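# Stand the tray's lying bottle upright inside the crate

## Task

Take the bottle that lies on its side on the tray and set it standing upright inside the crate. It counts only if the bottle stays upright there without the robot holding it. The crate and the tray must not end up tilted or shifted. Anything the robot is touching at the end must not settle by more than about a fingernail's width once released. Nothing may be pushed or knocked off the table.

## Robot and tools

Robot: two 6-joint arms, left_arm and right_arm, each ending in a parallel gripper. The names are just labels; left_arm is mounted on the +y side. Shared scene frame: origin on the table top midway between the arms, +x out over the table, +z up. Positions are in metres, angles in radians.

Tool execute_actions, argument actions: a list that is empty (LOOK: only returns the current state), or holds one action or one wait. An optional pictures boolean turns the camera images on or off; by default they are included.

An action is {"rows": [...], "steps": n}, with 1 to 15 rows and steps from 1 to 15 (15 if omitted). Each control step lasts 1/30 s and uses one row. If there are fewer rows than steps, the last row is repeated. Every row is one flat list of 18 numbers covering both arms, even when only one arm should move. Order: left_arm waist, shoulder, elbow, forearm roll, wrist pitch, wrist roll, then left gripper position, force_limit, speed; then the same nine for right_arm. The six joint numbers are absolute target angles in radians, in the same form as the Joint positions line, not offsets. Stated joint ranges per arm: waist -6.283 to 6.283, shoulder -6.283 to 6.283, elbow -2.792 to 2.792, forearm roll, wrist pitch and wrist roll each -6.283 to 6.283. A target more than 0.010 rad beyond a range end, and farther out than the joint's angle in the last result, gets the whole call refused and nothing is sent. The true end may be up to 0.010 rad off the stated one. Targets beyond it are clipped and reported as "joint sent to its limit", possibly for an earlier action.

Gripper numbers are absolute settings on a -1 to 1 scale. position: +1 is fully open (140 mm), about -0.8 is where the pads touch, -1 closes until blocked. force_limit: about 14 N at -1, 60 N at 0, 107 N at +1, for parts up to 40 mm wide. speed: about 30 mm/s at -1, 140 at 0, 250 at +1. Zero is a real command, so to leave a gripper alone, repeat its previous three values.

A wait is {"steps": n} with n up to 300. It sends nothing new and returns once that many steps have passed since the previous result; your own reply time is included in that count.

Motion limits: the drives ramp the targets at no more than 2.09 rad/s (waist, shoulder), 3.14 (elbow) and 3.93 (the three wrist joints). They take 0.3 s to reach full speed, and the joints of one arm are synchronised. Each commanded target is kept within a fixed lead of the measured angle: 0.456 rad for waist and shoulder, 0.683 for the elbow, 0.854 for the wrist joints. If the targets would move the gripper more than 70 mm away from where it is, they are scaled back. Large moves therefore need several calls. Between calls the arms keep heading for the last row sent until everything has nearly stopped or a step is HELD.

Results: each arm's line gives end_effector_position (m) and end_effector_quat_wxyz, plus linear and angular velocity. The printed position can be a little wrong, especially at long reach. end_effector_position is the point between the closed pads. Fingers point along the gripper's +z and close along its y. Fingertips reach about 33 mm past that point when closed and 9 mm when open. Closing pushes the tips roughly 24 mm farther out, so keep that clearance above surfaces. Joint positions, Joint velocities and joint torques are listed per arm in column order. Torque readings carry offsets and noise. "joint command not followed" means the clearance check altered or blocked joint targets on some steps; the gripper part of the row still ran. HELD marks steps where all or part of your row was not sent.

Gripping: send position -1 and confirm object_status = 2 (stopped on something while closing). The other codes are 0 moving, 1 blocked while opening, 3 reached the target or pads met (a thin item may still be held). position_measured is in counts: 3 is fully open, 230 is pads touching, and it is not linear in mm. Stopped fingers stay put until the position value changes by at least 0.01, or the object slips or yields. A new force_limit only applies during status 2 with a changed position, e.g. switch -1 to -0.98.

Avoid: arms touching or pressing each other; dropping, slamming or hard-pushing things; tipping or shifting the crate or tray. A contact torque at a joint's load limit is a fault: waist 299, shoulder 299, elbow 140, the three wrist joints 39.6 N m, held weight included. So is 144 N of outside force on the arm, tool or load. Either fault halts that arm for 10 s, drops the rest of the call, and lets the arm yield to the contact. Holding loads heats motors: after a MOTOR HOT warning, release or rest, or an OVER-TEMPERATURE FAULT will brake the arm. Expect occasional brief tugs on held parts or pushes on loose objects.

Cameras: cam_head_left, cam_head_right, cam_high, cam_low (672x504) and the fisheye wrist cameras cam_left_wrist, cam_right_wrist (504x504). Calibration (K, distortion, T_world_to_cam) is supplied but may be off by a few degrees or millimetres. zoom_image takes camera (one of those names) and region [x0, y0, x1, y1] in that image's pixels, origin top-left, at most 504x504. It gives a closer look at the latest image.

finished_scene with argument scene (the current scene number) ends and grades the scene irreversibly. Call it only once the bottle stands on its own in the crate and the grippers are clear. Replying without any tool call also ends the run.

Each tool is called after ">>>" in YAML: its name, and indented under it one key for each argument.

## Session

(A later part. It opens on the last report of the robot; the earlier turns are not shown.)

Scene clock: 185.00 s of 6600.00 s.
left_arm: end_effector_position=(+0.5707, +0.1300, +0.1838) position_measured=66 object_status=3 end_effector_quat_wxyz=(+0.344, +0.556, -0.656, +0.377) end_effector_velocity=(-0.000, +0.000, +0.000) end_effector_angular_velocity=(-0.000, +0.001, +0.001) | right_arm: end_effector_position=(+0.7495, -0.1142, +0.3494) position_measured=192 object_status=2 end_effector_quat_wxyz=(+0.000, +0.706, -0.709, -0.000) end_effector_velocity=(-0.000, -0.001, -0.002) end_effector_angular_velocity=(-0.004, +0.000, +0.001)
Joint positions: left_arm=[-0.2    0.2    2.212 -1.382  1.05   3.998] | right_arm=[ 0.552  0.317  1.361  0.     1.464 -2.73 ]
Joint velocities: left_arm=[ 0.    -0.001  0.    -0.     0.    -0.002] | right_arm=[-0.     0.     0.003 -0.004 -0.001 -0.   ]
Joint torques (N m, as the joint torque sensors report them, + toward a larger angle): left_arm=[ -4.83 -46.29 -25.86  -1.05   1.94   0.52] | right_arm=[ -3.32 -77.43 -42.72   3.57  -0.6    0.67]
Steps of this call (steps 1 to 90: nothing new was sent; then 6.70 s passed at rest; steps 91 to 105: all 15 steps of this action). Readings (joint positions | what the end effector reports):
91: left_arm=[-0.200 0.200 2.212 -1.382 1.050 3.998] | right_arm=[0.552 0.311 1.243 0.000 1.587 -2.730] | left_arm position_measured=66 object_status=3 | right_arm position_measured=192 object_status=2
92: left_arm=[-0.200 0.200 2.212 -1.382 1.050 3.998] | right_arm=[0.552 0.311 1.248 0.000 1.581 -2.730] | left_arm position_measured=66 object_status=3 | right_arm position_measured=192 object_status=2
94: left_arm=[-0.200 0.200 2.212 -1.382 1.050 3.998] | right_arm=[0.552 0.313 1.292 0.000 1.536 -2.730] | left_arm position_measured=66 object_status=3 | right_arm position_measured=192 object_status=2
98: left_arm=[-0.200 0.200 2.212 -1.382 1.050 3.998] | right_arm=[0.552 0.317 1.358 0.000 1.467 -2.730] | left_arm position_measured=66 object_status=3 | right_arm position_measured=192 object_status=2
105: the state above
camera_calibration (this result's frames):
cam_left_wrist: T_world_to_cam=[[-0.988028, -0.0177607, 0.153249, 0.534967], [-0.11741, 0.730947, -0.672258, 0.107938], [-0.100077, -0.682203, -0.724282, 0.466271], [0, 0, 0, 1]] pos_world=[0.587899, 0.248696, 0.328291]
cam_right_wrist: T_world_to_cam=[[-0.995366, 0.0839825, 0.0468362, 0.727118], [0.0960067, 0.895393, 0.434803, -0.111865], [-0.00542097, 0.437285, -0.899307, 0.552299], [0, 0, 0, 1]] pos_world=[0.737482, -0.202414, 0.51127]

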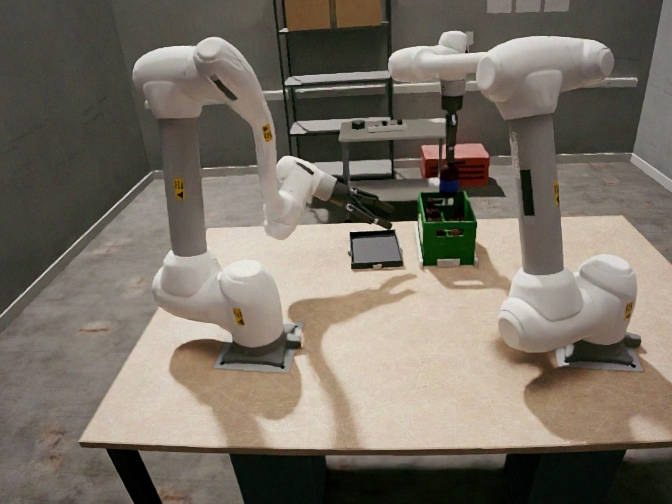

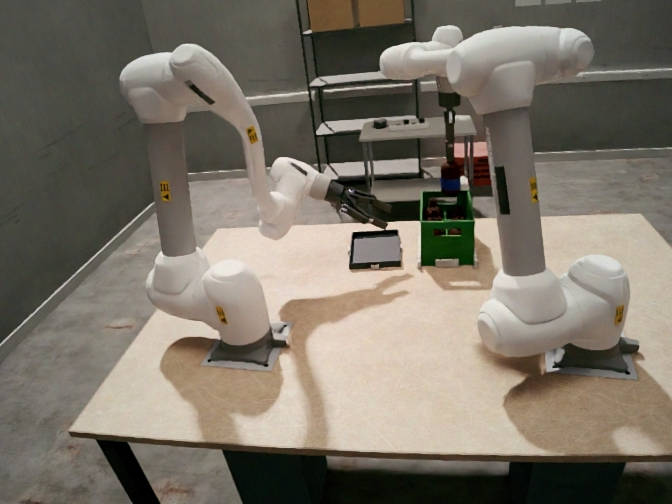

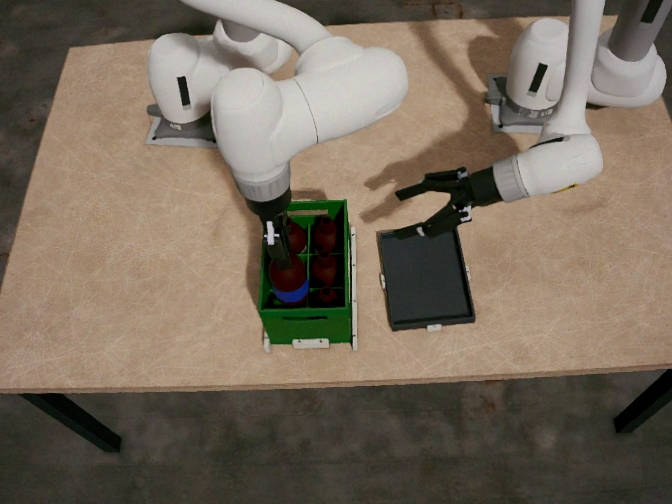

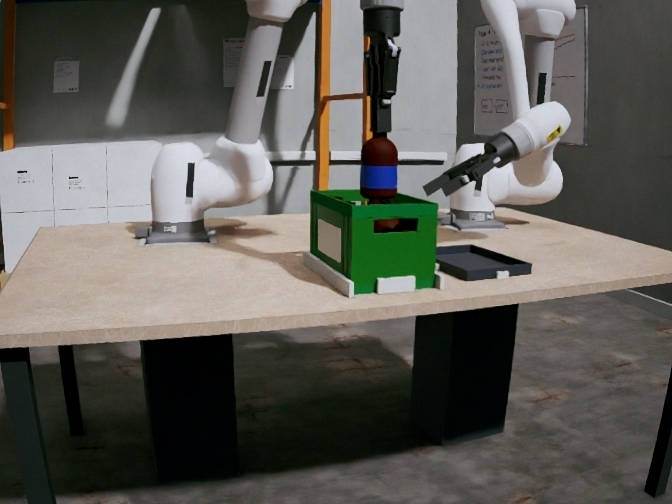

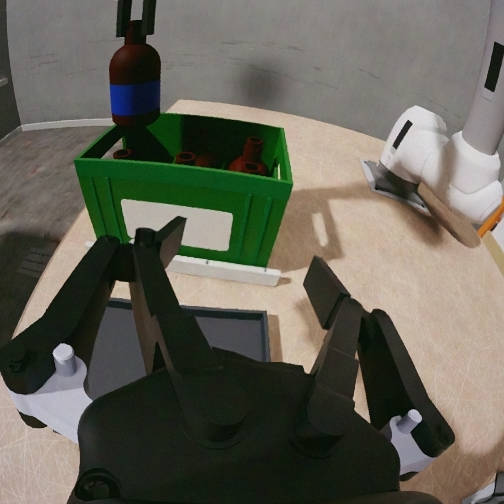

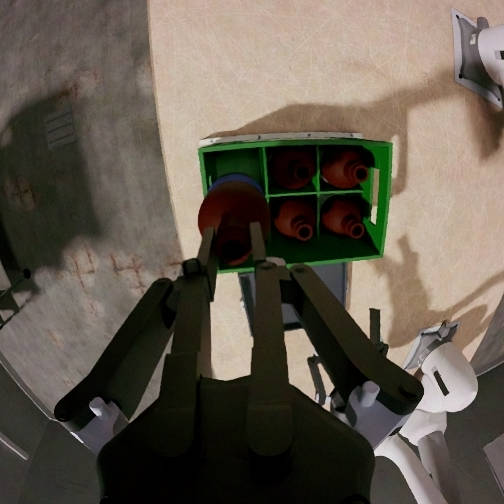

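>>> execute_actions:
  actions:
    - {"rows":[[-0.2,0.2,2.2124,-1.3816,1.0502,3.998,0.5,0,0,0.5364,0.3166,1.3613,0,1.4637,-2.745,-1,0.2,-0.6]],"steps":8}
  pictures: false

>>> execute_actions:
  actions:
    - {"rows":[[-0.2,0.2,2.2124,-1.3816,1.0502,3.998,0.5,0,0,0.5364,0.3197,1.4476,0,1.3743,-2.745,-1,0.2,-0.6]]}

>>> zoom_image:
  camera: "cam_high"
  region: [220, 200, 400, 360]

>>> zoom_image:
  camera: "cam_right_wrist"
  region: [150, 100, 400, 300]

Scene clock: 195.57 s of 6600.00 s.
left_arm: end_effector_position=(+0.5707, +0.1300, +0.1838) position_measured=66 object_status=3 end_effector_quat_wxyz=(+0.344, +0.556, -0.656, +0.377) end_effector_velocity=(-0.000, -0.000, +0.000) end_effector_angular_velocity=(-0.000, +0.002, +0.001) | right_arm: end_effector_position=(+0.7543, -0.1245, +0.3494) position_measured=192 object_status=2 end_effector_quat_wxyz=(-0.000, +0.705, -0.709, +0.000) end_effector_velocity=(+0.002, -0.004, +0.001) end_effector_angular_velocity=(+0.001, -0.002, -0.001)
Joint positions: left_arm=[-0.2    0.2    2.212 -1.382  1.05   3.998] | right_arm=[ 0.537  0.317  1.361 -0.     1.464 -2.745]
Joint velocities: left_arm=[-0.     0.     0.    -0.     0.    -0.002] | right_arm=[-0.006 -0.001 -0.001  0.    -0.    -0.006]
Joint torques (N m, as the joint torque sensors report them, + toward a larger angle): left_arm=[ -4.42 -46.14 -25.94  -0.98   1.76   0.62] | right_arm=[ -3.68 -77.43 -42.92   3.65  -0.05   1.14]
Steps of this call (steps 1 to 15: the robot went on to your last target; steps 16 to 90: nothing new was sent; then 7.30 s passed at rest; steps 91 to 98: all 8 steps of this action). Readings (joint positions | what the end effector reports):
91: left_arm=[-0.200 0.200 2.212 -1.382 1.050 3.998] | right_arm=[0.552 0.317 1.361 -0.000 1.464 -2.730] | left_arm position_measured=66 object_status=3 | right_arm position_measured=192 object_status=2
92: left_arm=[-0.200 0.200 2.212 -1.382 1.050 3.998] | right_arm=[0.550 0.317 1.361 -0.000 1.464 -2.733] | left_arm position_measured=66 object_status=3 | right_arm position_measured=192 object_status=2
94: left_arm=[-0.200 0.200 2.212 -1.382 1.050 3.998] | right_arm=[0.540 0.317 1.361 -0.000 1.464 -2.741] | left_arm position_measured=66 object_status=3 | right_arm position_measured=192 object_status=2
98: the state above

Scene clock: 196.07 s of 6600.00 s.
left_arm: end_effector_position=(+0.5707, +0.1300, +0.1838) position_measured=66 object_status=3 end_effector_quat_wxyz=(+0.344, +0.556, -0.656, +0.377) end_effector_velocity=(+0.000, +0.001, -0.000) end_effector_angular_velocity=(+0.001, -0.001, +0.000) | right_arm: end_effector_position=(+0.7492, -0.1270, +0.2994) position_measured=192 object_status=2 end_effector_quat_wxyz=(+0.000, +0.705, -0.709, +0.000) end_effector_velocity=(-0.000, -0.000, -0.001) end_effector_angular_velocity=(-0.001, +0.000, -0.000)
Joint positions: left_arm=[-0.2    0.2    2.212 -1.382  1.05   3.998] | right_arm=[ 0.536  0.32   1.448 -0.     1.374 -2.745]
Joint velocities: left_arm=[ 0.001 -0.001  0.     0.001 -0.001  0.   ] | right_arm=[ 0.     0.     0.002 -0.    -0.001  0.   ]
Joint torques (N m, as the joint torque sensors report them, + toward a larger angle): left_arm=[ -3.47 -43.89 -26.9   -1.19   1.73   0.69] | right_arm=[ -2.97 -76.71 -41.66   3.97  -0.07   0.81]
Steps of this call (steps 1 to 15: all 15 steps of this action). Readings (joint positions | what the end effector reports):
1: left_arm=[-0.200 0.200 2.212 -1.382 1.050 3.998] | right_arm=[0.537 0.317 1.361 -0.000 1.464 -2.745] | left_arm position_measured=66 object_status=3 | right_arm position_measured=192 object_status=2
2: left_arm=[-0.200 0.200 2.212 -1.382 1.050 3.998] | right_arm=[0.537 0.317 1.366 -0.000 1.458 -2.745] | left_arm position_measured=66 object_status=3 | right_arm position_measured=192 object_status=2
4: left_arm=[-0.200 0.200 2.212 -1.382 1.050 3.998] | right_arm=[0.537 0.318 1.406 -0.000 1.418 -2.745] | left_arm position_measured=66 object_status=3 | right_arm position_measured=192 object_status=2
8: left_arm=[-0.200 0.200 2.212 -1.382 1.050 3.998] | right_arm=[0.536 0.320 1.445 -0.000 1.376 -2.745] | left_arm position_measured=66 object_status=3 | right_arm position_measured=192 object_status=2
15: the state above
camera_calibration (this result's frames):
cam_left_wrist: T_world_to_cam=[[-0.988029, -0.0177573, 0.153242, 0.534969], [-0.117404, 0.730947, -0.672259, 0.107934], [-0.100075, -0.682203, -0.724282, 0.46627], [0, 0, 0, 1]] pos_world=[0.587898, 0.248696, 0.328291]
cam_right_wrist: T_world_to_cam=[[-0.995326, 0.0845358, 0.0466908, 0.730369], [0.0964401, 0.895418, 0.434655, -0.0789348], [-0.00506384, 0.437126, -0.899386, 0.512705], [0, 0, 0, 1]] pos_world=[0.737164, -0.21518, 0.461328]

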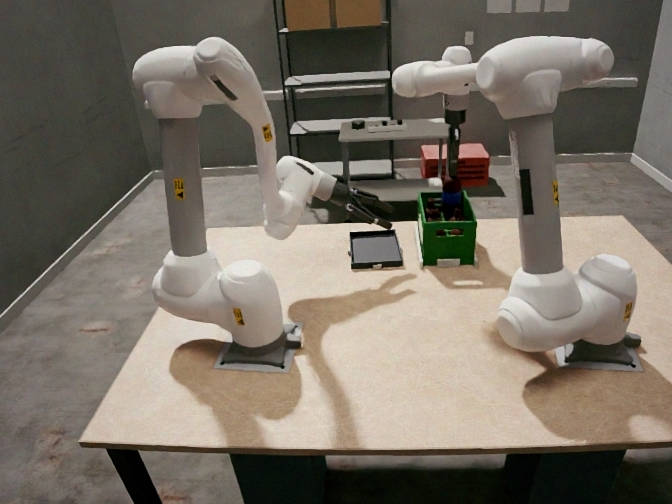

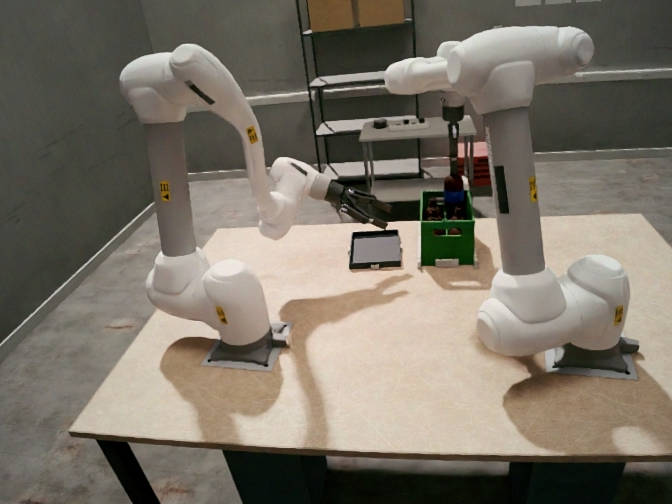

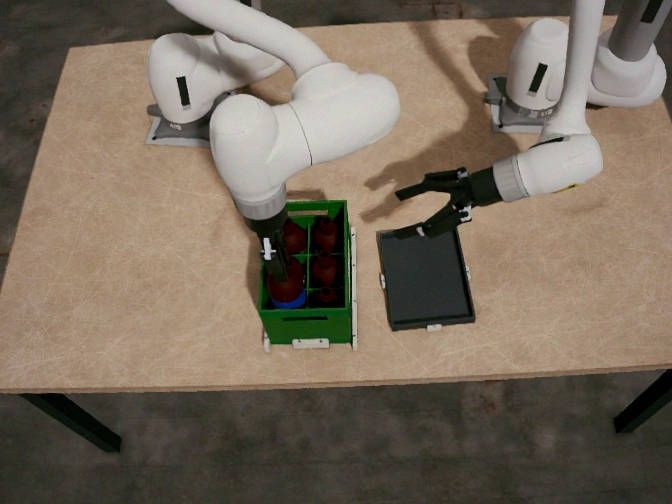

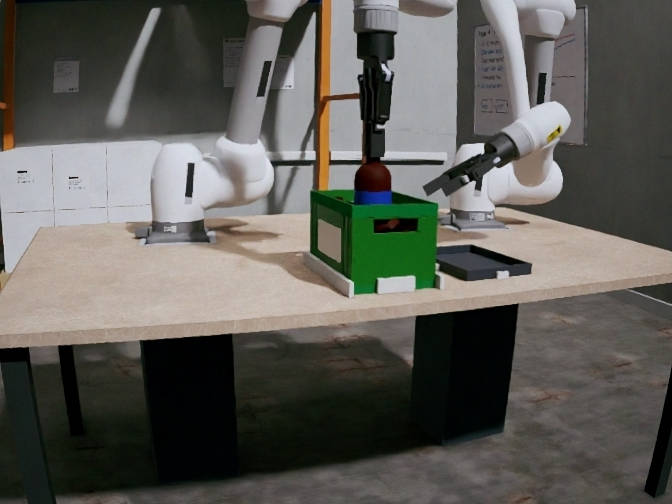

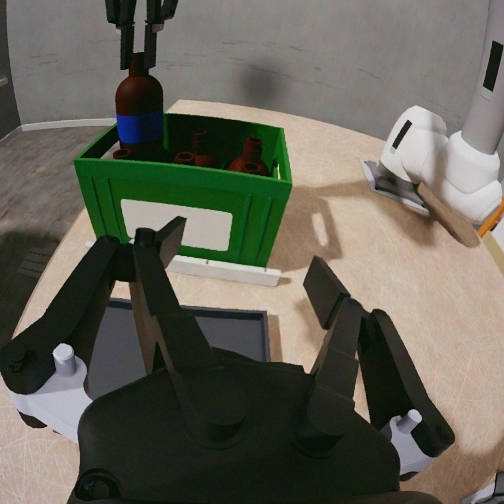

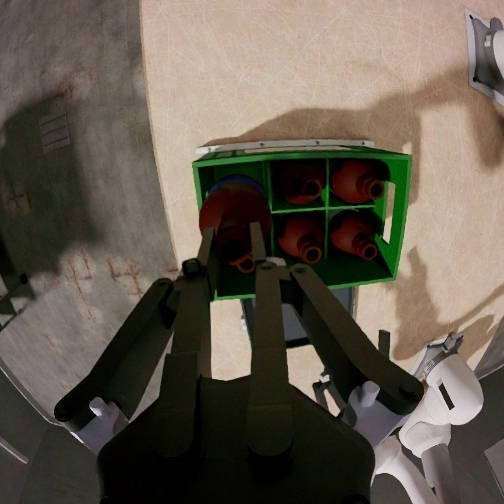

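Region (220, 200, 400, 360) of cam_high's 672x504 image, scaled by 2.800, with more detail than that image has.

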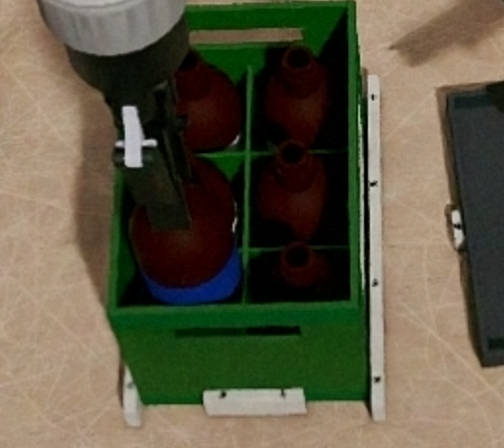

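Region (150, 100, 400, 300) of cam_right_wrist's 504x504 image, scaled by 2.016, with more detail than that image has; it fills the top 403 rows of this view, and the rest is white.

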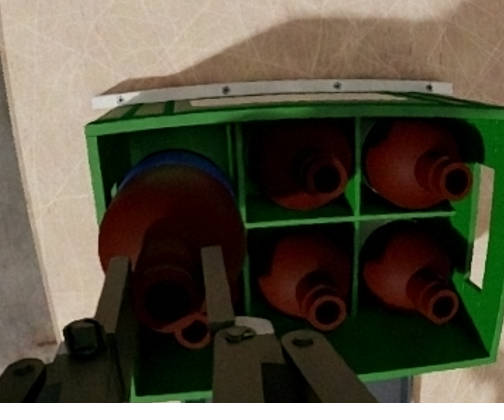

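>>> execute_actions:
  actions:
    - {"rows":[[-0.2,0.2,2.2124,-1.3816,1.0502,3.998,0.5,0,0,0.5364,0.328,1.473,0,1.3405,-2.745,-1,0.2,-0.6],[-0.2,0.2,2.2124,-1.3816,1.0502,3.998,0.5,0,0,0.5364,0.328,1.473,0,1.3405,-2.745,-1,0.2,-0.6],[-0.2,0.2,2.2124,-1.3816,1.0502,3.998,0.5,0,0,0.5364,0.328,1.473,0,1.3405,-2.745,-1,0.2,-0.6],[-0.2,0.2,2.2124,-1.3816,1.0502,3.998,0.5,0,0,0.5364,0.3355,1.499,0,1.307,-2.745,-1,0.2,-0.6],[-0.2,0.2,2.2124,-1.3816,1.0502,3.998,0.5,0,0,0.5364,0.3355,1.499,0,1.307,-2.745,-1,0.2,-0.6],[-0.2,0.2,2.2124,-1.3816,1.0502,3.998,0.5,0,0,0.5364,0.3355,1.499,0,1.307,-2.745,-1,0.2,-0.6],[-0.2,0.2,2.2124,-1.3816,1.0502,3.998,0.5,0,0,0.5364,0.344,1.524,0,1.273,-2.745,-1,0.2,-0.6],[-0.2,0.2,2.2124,-1.3816,1.0502,3.998,0.5,0,0,0.5364,0.344,1.524,0,1.273,-2.745,-1,0.2,-0.6],[-0.2,0.2,2.2124,-1.3816,1.0502,3.998,0.5,0,0,0.5364,0.344,1.524,0,1.273,-2.745,-1,0.2,-0.6],[-0.2,0.2,2.2124,-1.3816,1.0502,3.998,0.5,0,0,0.5364,0.3534,1.5493,0,1.2389,-2.745,-1,0.2,-0.6]]}
  pictures: false

>>> execute_actions:
  actions:
    - {"rows":[[-0.2,0.2,2.2124,-1.3816,1.0502,3.998,0.5,0,0,0.5364,0.3703,1.5826,0,1.1887,-2.745,-1,0.2,-0.6]]}

Scene clock: 213.13 s of 6600.00 s.
left_arm: end_effector_position=(+0.5707, +0.1300, +0.1838) position_measured=66 object_status=3 end_effector_quat_wxyz=(+0.344, +0.556, -0.656, +0.377) end_effector_velocity=(-0.000, -0.000, -0.001) end_effector_angular_velocity=(-0.001, +0.000, -0.000) | right_arm: end_effector_position=(+0.7493, -0.1269, +0.2212) position_measured=192 object_status=2 end_effector_quat_wxyz=(-0.000, +0.705, -0.709, +0.000) end_effector_velocity=(+0.000, +0.000, -0.026) end_effector_angular_velocity=(+0.004, -0.008, -0.001)
Joint positions: left_arm=[-0.2    0.2    2.212 -1.382  1.05   3.998] | right_arm=[ 0.536  0.353  1.547 -0.     1.242 -2.745]
Joint velocities: left_arm=[ 0.     0.001  0.001 -0.001  0.     0.002] | right_arm=[-0.     0.01   0.035  0.001 -0.053  0.   ]
Joint torques (N m, as the joint torque sensors report them, + toward a larger angle): left_arm=[ -3.97 -45.42 -25.72  -0.88   1.74   0.38] | right_arm=[ -2.34 -84.24 -44.26   3.65  -0.3    0.76]
Steps of this call (steps 1 to 15: the robot went on to your last target; steps 16 to 90: nothing new was sent; then 13.57 s passed at rest; steps 91 to 105: all 15 steps of this action). Readings (joint positions | what the end effector reports):
91: left_arm=[-0.200 0.200 2.212 -1.382 1.050 3.998] | right_arm=[0.536 0.320 1.448 -0.000 1.374 -2.745] | left_arm position_measured=66 object_status=3 | right_arm position_measured=192 object_status=2
92: left_arm=[-0.200 0.200 2.212 -1.382 1.050 3.998] | right_arm=[0.536 0.321 1.452 0.000 1.368 -2.745] | left_arm position_measured=66 object_status=3 | right_arm position_measured=192 object_status=2
94: left_arm=[-0.200 0.200 2.212 -1.382 1.050 3.998] | right_arm=[0.536 0.326 1.467 0.000 1.349 -2.745] | left_arm position_measured=66 object_status=3 | right_arm position_measured=192 object_status=2
98: left_arm=[-0.200 0.200 2.212 -1.382 1.050 3.998] | right_arm=[0.536 0.336 1.499 0.000 1.306 -2.745] | left_arm position_measured=66 object_status=3 | right_arm position_measured=192 object_status=2
105: the state above

Scene clock: 213.63 s of 6600.00 s.
left_arm: end_effector_position=(+0.5707, +0.1300, +0.1838) position_measured=66 object_status=3 end_effector_quat_wxyz=(+0.344, +0.556, -0.656, +0.377) end_effector_velocity=(+0.000, +0.000, -0.000) end_effector_angular_velocity=(+0.001, +0.000, +0.001) | right_arm: end_effector_position=(+0.7492, -0.1270, +0.1895) position_measured=192 object_status=2 end_effector_quat_wxyz=(+0.000, +0.705, -0.709, +0.000) end_effector_velocity=(-0.001, -0.001, -0.001) end_effector_angular_velocity=(-0.001, +0.002, +0.000)
Joint positions: left_arm=[-0.2    0.2    2.212 -1.382  1.05   3.998] | right_arm=[ 0.536  0.37   1.583 -0.     1.189 -2.745]
Joint velocities: left_arm=[ 0.    -0.     0.001 -0.    -0.001 -0.   ] | right_arm=[ 0.    -0.     0.003 -0.001 -0.    -0.   ]
Joint torques (N m, as the joint torque sensors report them, + toward a larger angle): left_arm=[ -5.6  -45.48 -25.41  -1.35   1.7    0.58] | right_arm=[ -1.14 -77.73 -39.88   4.5   -0.76   0.83]
Steps of this call (steps 1 to 15: all 15 steps of this action). Readings (joint positions | what the end effector reports):
1: left_arm=[-0.200 0.200 2.212 -1.382 1.050 3.998] | right_arm=[0.536 0.353 1.548 -0.000 1.240 -2.745] | left_arm position_measured=66 object_status=3 | right_arm position_measured=192 object_status=2
2: left_arm=[-0.200 0.200 2.212 -1.382 1.050 3.998] | right_arm=[0.536 0.355 1.552 -0.000 1.233 -2.745] | left_arm position_measured=66 object_status=3 | right_arm position_measured=192 object_status=2
4: left_arm=[-0.200 0.200 2.212 -1.382 1.050 3.998] | right_arm=[0.536 0.365 1.573 -0.000 1.204 -2.745] | left_arm position_measured=66 object_status=3 | right_arm position_measured=192 object_status=2
8: left_arm=[-0.200 0.200 2.212 -1.382 1.050 3.998] | right_arm=[0.536 0.370 1.582 -0.000 1.190 -2.745] | left_arm position_measured=66 object_status=3 | right_arm position_measured=192 object_status=2
15: the state above
camera_calibration (this result's frames):
cam_left_wrist: T_world_to_cam=[[-0.988029, -0.0177574, 0.153243, 0.534969], [-0.117404, 0.730947, -0.672259, 0.107935], [-0.100075, -0.682203, -0.724282, 0.46627], [0, 0, 0, 1]] pos_world=[0.587898, 0.248696, 0.328291]
cam_right_wrist: T_world_to_cam=[[-0.995327, 0.0845475, 0.0466546, 0.735463], [0.0964353, 0.895372, 0.434752, -0.0311987], [-0.00501597, 0.43722, -0.899341, 0.413865], [0, 0, 0, 1]] pos_world=[0.73711, -0.215197, 0.351457]

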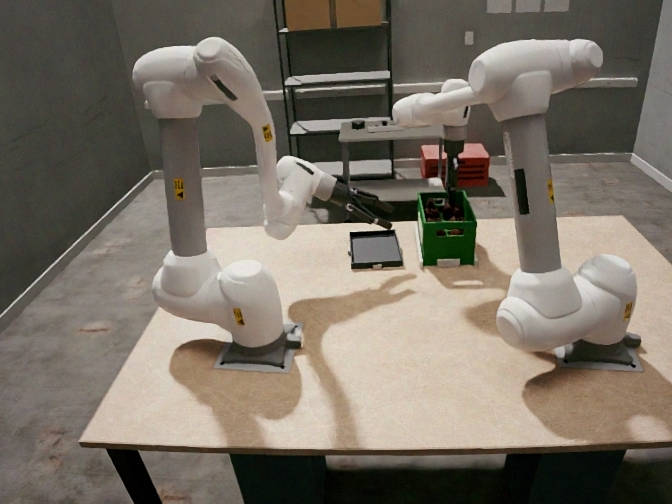

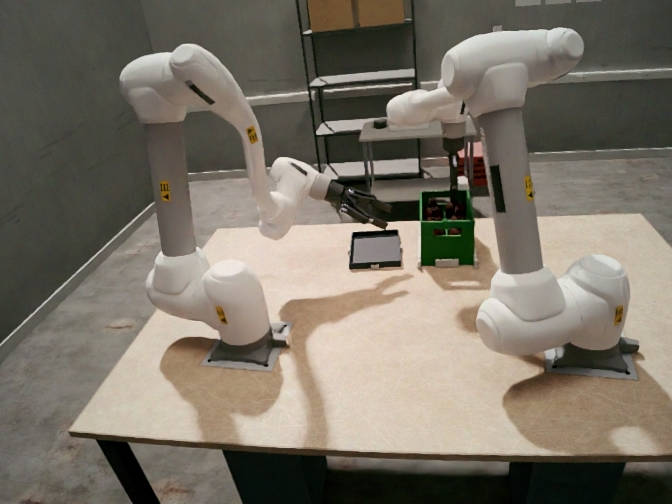

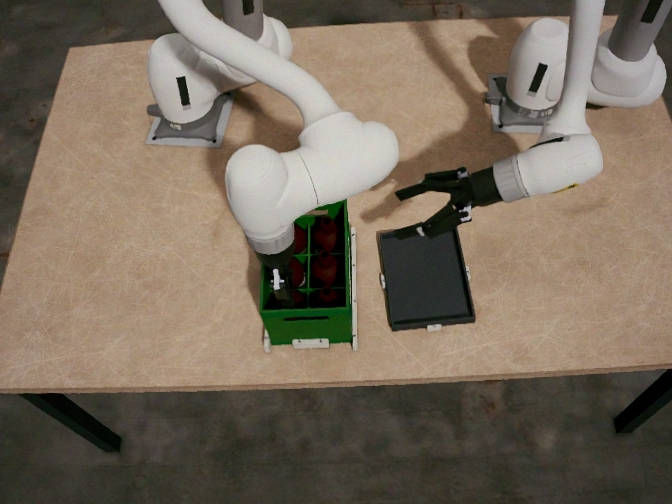

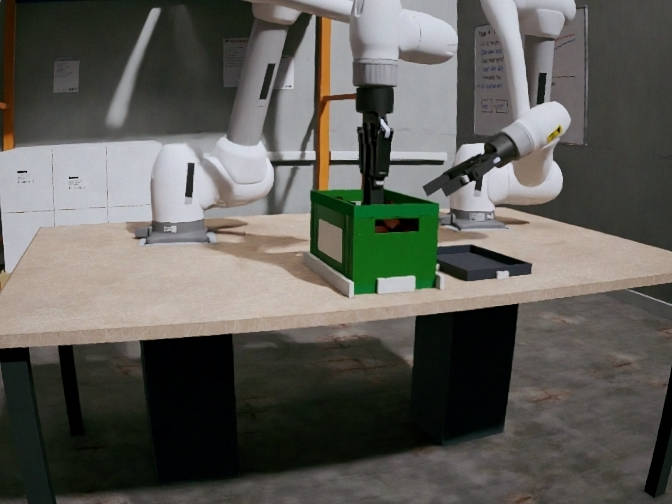

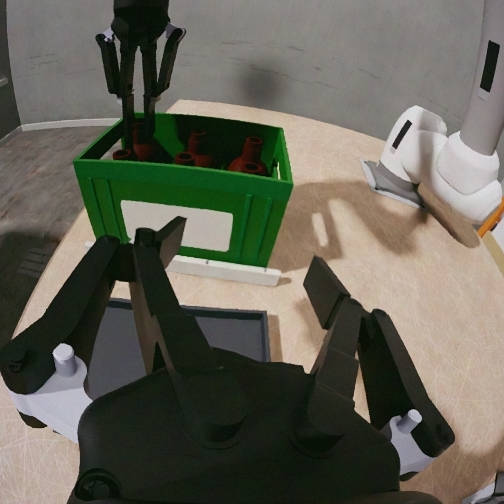

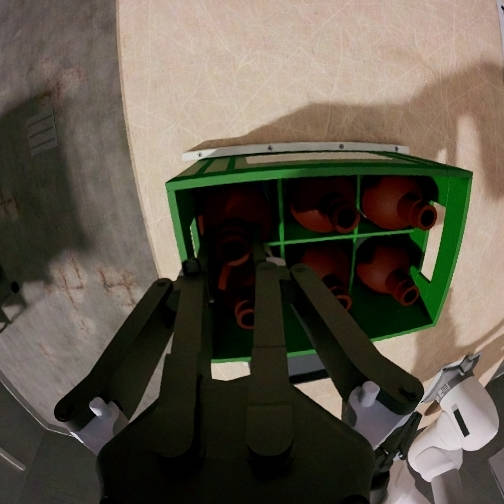

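>>> execute_actions:
  actions:
    - {"rows":[[-0.2,0.2,2.2124,-1.3816,1.0502,3.998,0.5,0,0,0.5364,0.3761,1.5934,0,1.1721,-2.745,-1,0.2,-0.6]]}
  pictures: false

>>> execute_actions:
  actions:
    - {"rows":[[-0.2,0.2,2.2124,-1.3816,1.0502,3.998,0.5,0,0,0.5364,0.3796,1.5999,0,1.1621,-2.745,-1,0.2,-0.6]]}
  pictures: false

Scene clock: 219.20 s of 6600.00 s.
left_arm: end_effector_position=(+0.5707, +0.1300, +0.1838) position_measured=66 object_status=3 end_effector_quat_wxyz=(+0.344, +0.556, -0.656, +0.377) end_effector_velocity=(-0.000, +0.000, -0.001) end_effector_angular_velocity=(+0.001, -0.000, +0.000) | right_arm: end_effector_position=(+0.7490, -0.1270, +0.1796) position_measured=192 object_status=2 end_effector_quat_wxyz=(-0.000, +0.705, -0.709, -0.000) end_effector_velocity=(-0.001, -0.000, -0.001) end_effector_angular_velocity=(-0.000, +0.002, -0.000)
Joint positions: left_arm=[-0.2    0.2    2.212 -1.382  1.05   3.998] | right_arm=[ 0.536  0.376  1.593  0.     1.172 -2.745]
Joint velocities: left_arm=[ 0.     0.     0.001 -0.    -0.001  0.001] | right_arm=[ 0.    -0.     0.002  0.    -0.    -0.   ]
Joint torques (N m, as the joint torque sensors report them, + toward a larger angle): left_arm=[ -5.42 -46.11 -25.95  -0.84   1.81   0.58] | right_arm=[  0.   -78.81 -39.76   4.76  -0.83   0.79]
Steps of this call (steps 1 to 15: the robot went on to your last target; steps 16 to 90: nothing new was sent; then 2.07 s passed at rest; steps 91 to 105: all 15 steps of this action). Readings (joint positions | what the end effector reports):
91: left_arm=[-0.200 0.200 2.212 -1.382 1.050 3.998] | right_arm=[0.536 0.370 1.583 0.000 1.189 -2.745] | left_arm position_measured=66 object_status=3 | right_arm position_measured=192 object_status=2
92: left_arm=[-0.200 0.200 2.212 -1.382 1.050 3.998] | right_arm=[0.536 0.371 1.585 0.000 1.185 -2.745] | left_arm position_measured=66 object_status=3 | right_arm position_measured=192 object_status=2
94: left_arm=[-0.200 0.200 2.212 -1.382 1.050 3.998] | right_arm=[0.536 0.375 1.591 0.000 1.176 -2.745] | left_arm position_measured=66 object_status=3 | right_arm position_measured=192 object_status=2
98: left_arm=[-0.200 0.200 2.212 -1.382 1.050 3.998] | right_arm=[0.536 0.376 1.593 0.000 1.172 -2.745] | left_arm position_measured=66 object_status=3 | right_arm position_measured=192 object_status=2
105: the state above

Scene clock: 219.70 s of 6600.00 s.
left_arm: end_effector_position=(+0.5707, +0.1300, +0.1838) position_measured=66 object_status=3 end_effector_quat_wxyz=(+0.344, +0.556, -0.656, +0.377) end_effector_velocity=(+0.001, +0.000, -0.000) end_effector_angular_velocity=(+0.001, -0.002, +0.001) | right_arm: end_effector_position=(+0.7488, -0.1271, +0.1738) position_measured=192 object_status=2 end_effector_quat_wxyz=(-0.000, +0.705, -0.709, +0.000) end_effector_velocity=(+0.000, +0.001, -0.000) end_effector_angular_velocity=(+0.002, +0.001, -0.001)
Joint positions: left_arm=[-0.2    0.2    2.212 -1.382  1.05   3.998] | right_arm=[ 0.536  0.379  1.6   -0.     1.162 -2.745]
Joint velocities: left_arm=[ 0.001  0.    -0.001  0.    -0.002  0.001] | right_arm=[-0.     0.001 -0.001  0.002 -0.     0.   ]
Joint torques (N m, as the joint torque sensors report them, + toward a larger angle): left_arm=[ -4.64 -46.6  -25.66  -1.04   2.03   0.49] | right_arm=[  1.2  -51.42 -24.52   5.7   -3.11   0.75]
Steps of this call (steps 1 to 15: all 15 steps of this action). Readings (joint positions | what the end effector reports):
1: left_arm=[-0.200 0.200 2.212 -1.382 1.050 3.998] | right_arm=[0.536 0.376 1.593 0.000 1.172 -2.745] | left_arm position_measured=66 object_status=3 | right_arm position_measured=192 object_status=2
2: left_arm=[-0.200 0.200 2.212 -1.382 1.050 3.998] | right_arm=[0.536 0.377 1.595 0.000 1.169 -2.745] | left_arm position_measured=66 object_status=3 | right_arm position_measured=192 object_status=2
4: left_arm=[-0.200 0.200 2.212 -1.382 1.050 3.998] | right_arm=[0.536 0.379 1.599 0.000 1.164 -2.745] | left_arm position_measured=66 object_status=3 | right_arm position_measured=192 object_status=2
8: left_arm=[-0.200 0.200 2.212 -1.382 1.050 3.998] | right_arm=[0.536 0.379 1.600 -0.000 1.162 -2.745] | left_arm position_measured=66 object_status=3 | right_arm position_measured=192 object_status=2
15: the state above

Bottomed. Release and lift.

>>> execute_actions:
  actions:
    - {"rows":[[-0.2,0.2,2.2124,-1.3816,1.0502,3.998,0.5,0,0,0.5364,0.378,1.597,0,1.1666,-2.745,-0.3,0.2,-0.6]]}
  pictures: false

>>> execute_actions:
  actions:
    - {"rows":[[-0.2,0.2,2.2124,-1.3816,1.0502,3.998,0.5,0,0,0.5364,0.3197,1.4476,0,1.3743,-2.745,-0.3,0.2,-0.6]]}

Scene clock: 224.53 s of 6600.00 s.
left_arm: end_effector_position=(+0.5707, +0.1300, +0.1838) position_measured=66 object_status=3 end_effector_quat_wxyz=(+0.344, +0.556, -0.656, +0.377) end_effector_velocity=(-0.001, +0.000, -0.001) end_effector_angular_velocity=(+0.001, -0.001, -0.004) | right_arm: end_effector_position=(+0.7489, -0.1271, +0.1763) position_measured=167 object_status=3 end_effector_quat_wxyz=(+0.000, +0.705, -0.709, -0.000) end_effector_velocity=(-0.000, -0.000, +0.000) end_effector_angular_velocity=(-0.001, -0.000, +0.000)
Joint positions: left_arm=[-0.2    0.2    2.212 -1.382  1.05   3.998] | right_arm=[ 0.536  0.378  1.597 -0.     1.167 -2.745]
Joint velocities: left_arm=[ 0.    -0.     0.001  0.003  0.001  0.003] | right_arm=[-0.    -0.     0.    -0.001  0.    -0.   ]
Joint torques (N m, as the joint torque sensors report them, + toward a larger angle): left_arm=[ -2.8  -44.21 -26.09  -0.8    1.48   0.52] | right_arm=[ -3.48 -77.21 -37.89   3.51  -0.37   0.79]
Steps of this call (steps 1 to 15: the robot went on to your last target; steps 16 to 90: nothing new was sent; then 1.33 s passed at rest; steps 91 to 105: all 15 steps of this action). Readings (joint positions | what the end effector reports):
91: left_arm=[-0.200 0.200 2.212 -1.382 1.050 3.998] | right_arm=[0.536 0.380 1.600 -0.000 1.162 -2.745] | left_arm position_measured=66 object_status=3 | right_arm position_measured=192 object_status=0
92: left_arm=[-0.200 0.200 2.212 -1.382 1.050 3.998] | right_arm=[0.536 0.379 1.600 -0.000 1.163 -2.745] | left_arm position_measured=66 object_status=3 | right_arm position_measured=192 object_status=0
94: left_arm=[-0.200 0.200 2.212 -1.382 1.050 3.998] | right_arm=[0.536 0.379 1.598 -0.000 1.165 -2.745] | left_arm position_measured=66 object_status=3 | right_arm position_measured=183 object_status=0
98: left_arm=[-0.200 0.200 2.212 -1.382 1.050 3.998] | right_arm=[0.536 0.378 1.597 -0.000 1.166 -2.745] | left_arm position_measured=66 object_status=3 | right_arm position_measured=168 object_status=0
105: the state above

Scene clock: 225.03 s of 6600.00 s.
left_arm: end_effector_position=(+0.5707, +0.1300, +0.1838) position_measured=66 object_status=3 end_effector_quat_wxyz=(+0.344, +0.556, -0.656, +0.377) end_effector_velocity=(+0.000, -0.000, -0.000) end_effector_angular_velocity=(+0.001, +0.001, +0.000) | right_arm: end_effector_position=(+0.7492, -0.1269, +0.2990) position_measured=167 object_status=3 end_effector_quat_wxyz=(+0.000, +0.705, -0.709, -0.000) end_effector_velocity=(+0.001, -0.000, +0.006) end_effector_angular_velocity=(-0.000, -0.004, +0.000)
Joint positions: left_arm=[-0.2    0.2    2.212 -1.382  1.05   3.998] | right_arm=[ 0.536  0.32   1.448  0.     1.374 -2.745]
Joint velocities: left_arm=[-0.     0.    -0.     0.001 -0.001 -0.002] | right_arm=[ 0.    -0.002 -0.009 -0.002  0.008  0.   ]
Joint torques (N m, as the joint torque sensors report them, + toward a larger angle): left_arm=[ -4.22 -46.4  -25.58  -1.02   1.56   0.4 ] | right_arm=[ -4.36 -73.52 -39.23   3.77  -0.31   0.83]
Steps of this call (steps 1 to 15: all 15 steps of this action). Readings (joint positions | what the end effector reports):
1: left_arm=[-0.200 0.200 2.212 -1.382 1.050 3.998] | right_arm=[0.536 0.378 1.597 -0.000 1.167 -2.745] | left_arm position_measured=66 object_status=3 | right_arm position_measured=167 object_status=3
2: left_arm=[-0.200 0.200 2.212 -1.382 1.050 3.998] | right_arm=[0.536 0.376 1.593 -0.000 1.174 -2.745] | left_arm position_measured=66 object_status=3 | right_arm position_measured=167 object_status=3
4: left_arm=[-0.200 0.200 2.212 -1.382 1.050 3.998] | right_arm=[0.536 0.362 1.555 -0.000 1.225 -2.745] | left_arm position_measured=66 object_status=3 | right_arm position_measured=167 object_status=3
8: left_arm=[-0.200 0.200 2.212 -1.382 1.050 3.998] | right_arm=[0.536 0.331 1.477 0.000 1.333 -2.745] | left_arm position_measured=66 object_status=3 | right_arm position_measured=167 object_status=3
15: the state above
camera_calibration (this result's frames):
cam_left_wrist: T_world_to_cam=[[-0.988029, -0.0177574, 0.153243, 0.534969], [-0.117404, 0.730947, -0.672259, 0.107935], [-0.100075, -0.682203, -0.724282, 0.46627], [0, 0, 0, 1]] pos_world=[0.587898, 0.248696, 0.328291]
cam_right_wrist: T_world_to_cam=[[-0.99531, 0.0845826, 0.0469498, 0.730244], [0.0965965, 0.895313, 0.434837, -0.0790217], [-0.00525507, 0.437333, -0.899284, 0.512448], [0, 0, 0, 1]] pos_world=[0.737145, -0.215127, 0.460914]

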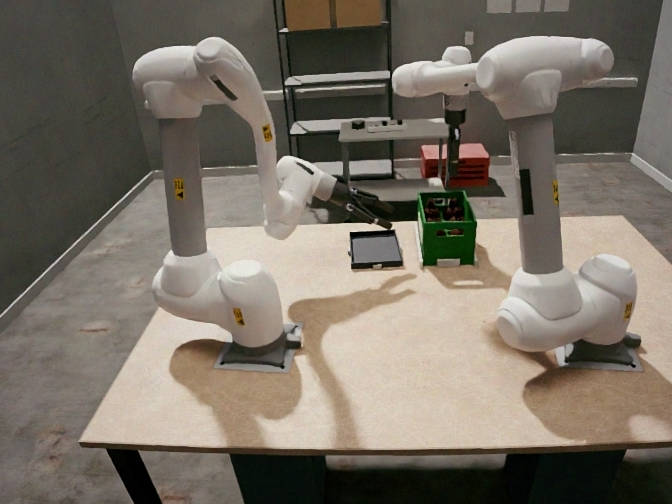

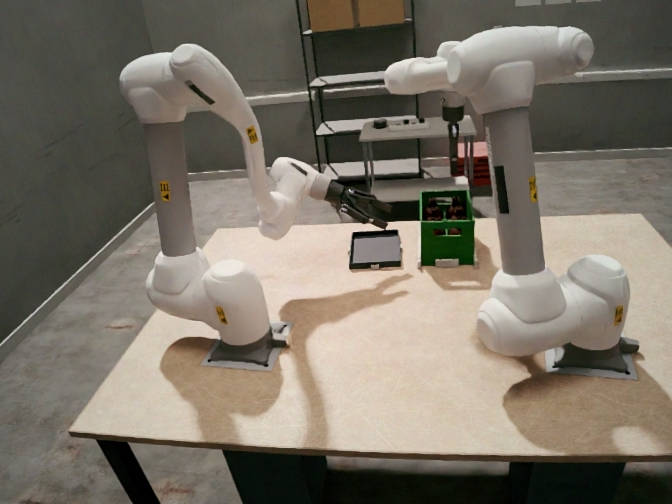

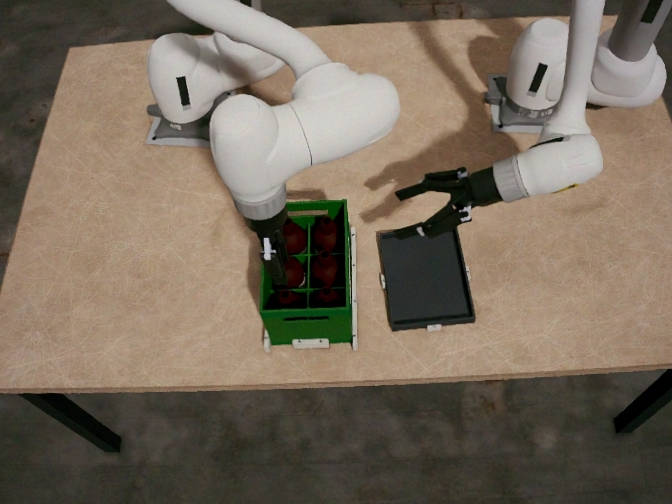

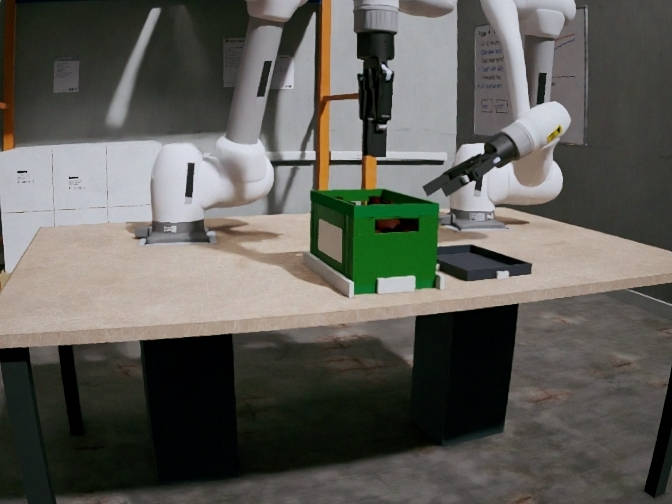

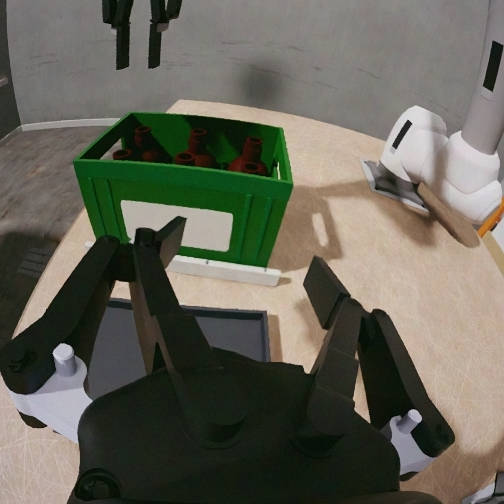

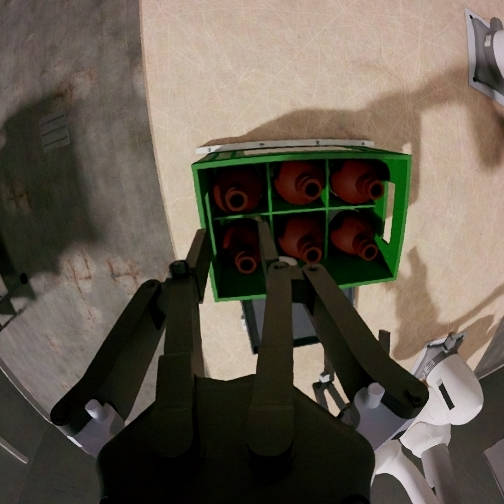

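>>> finished_scene:
  scene: 1

The scene is finished: the task was done.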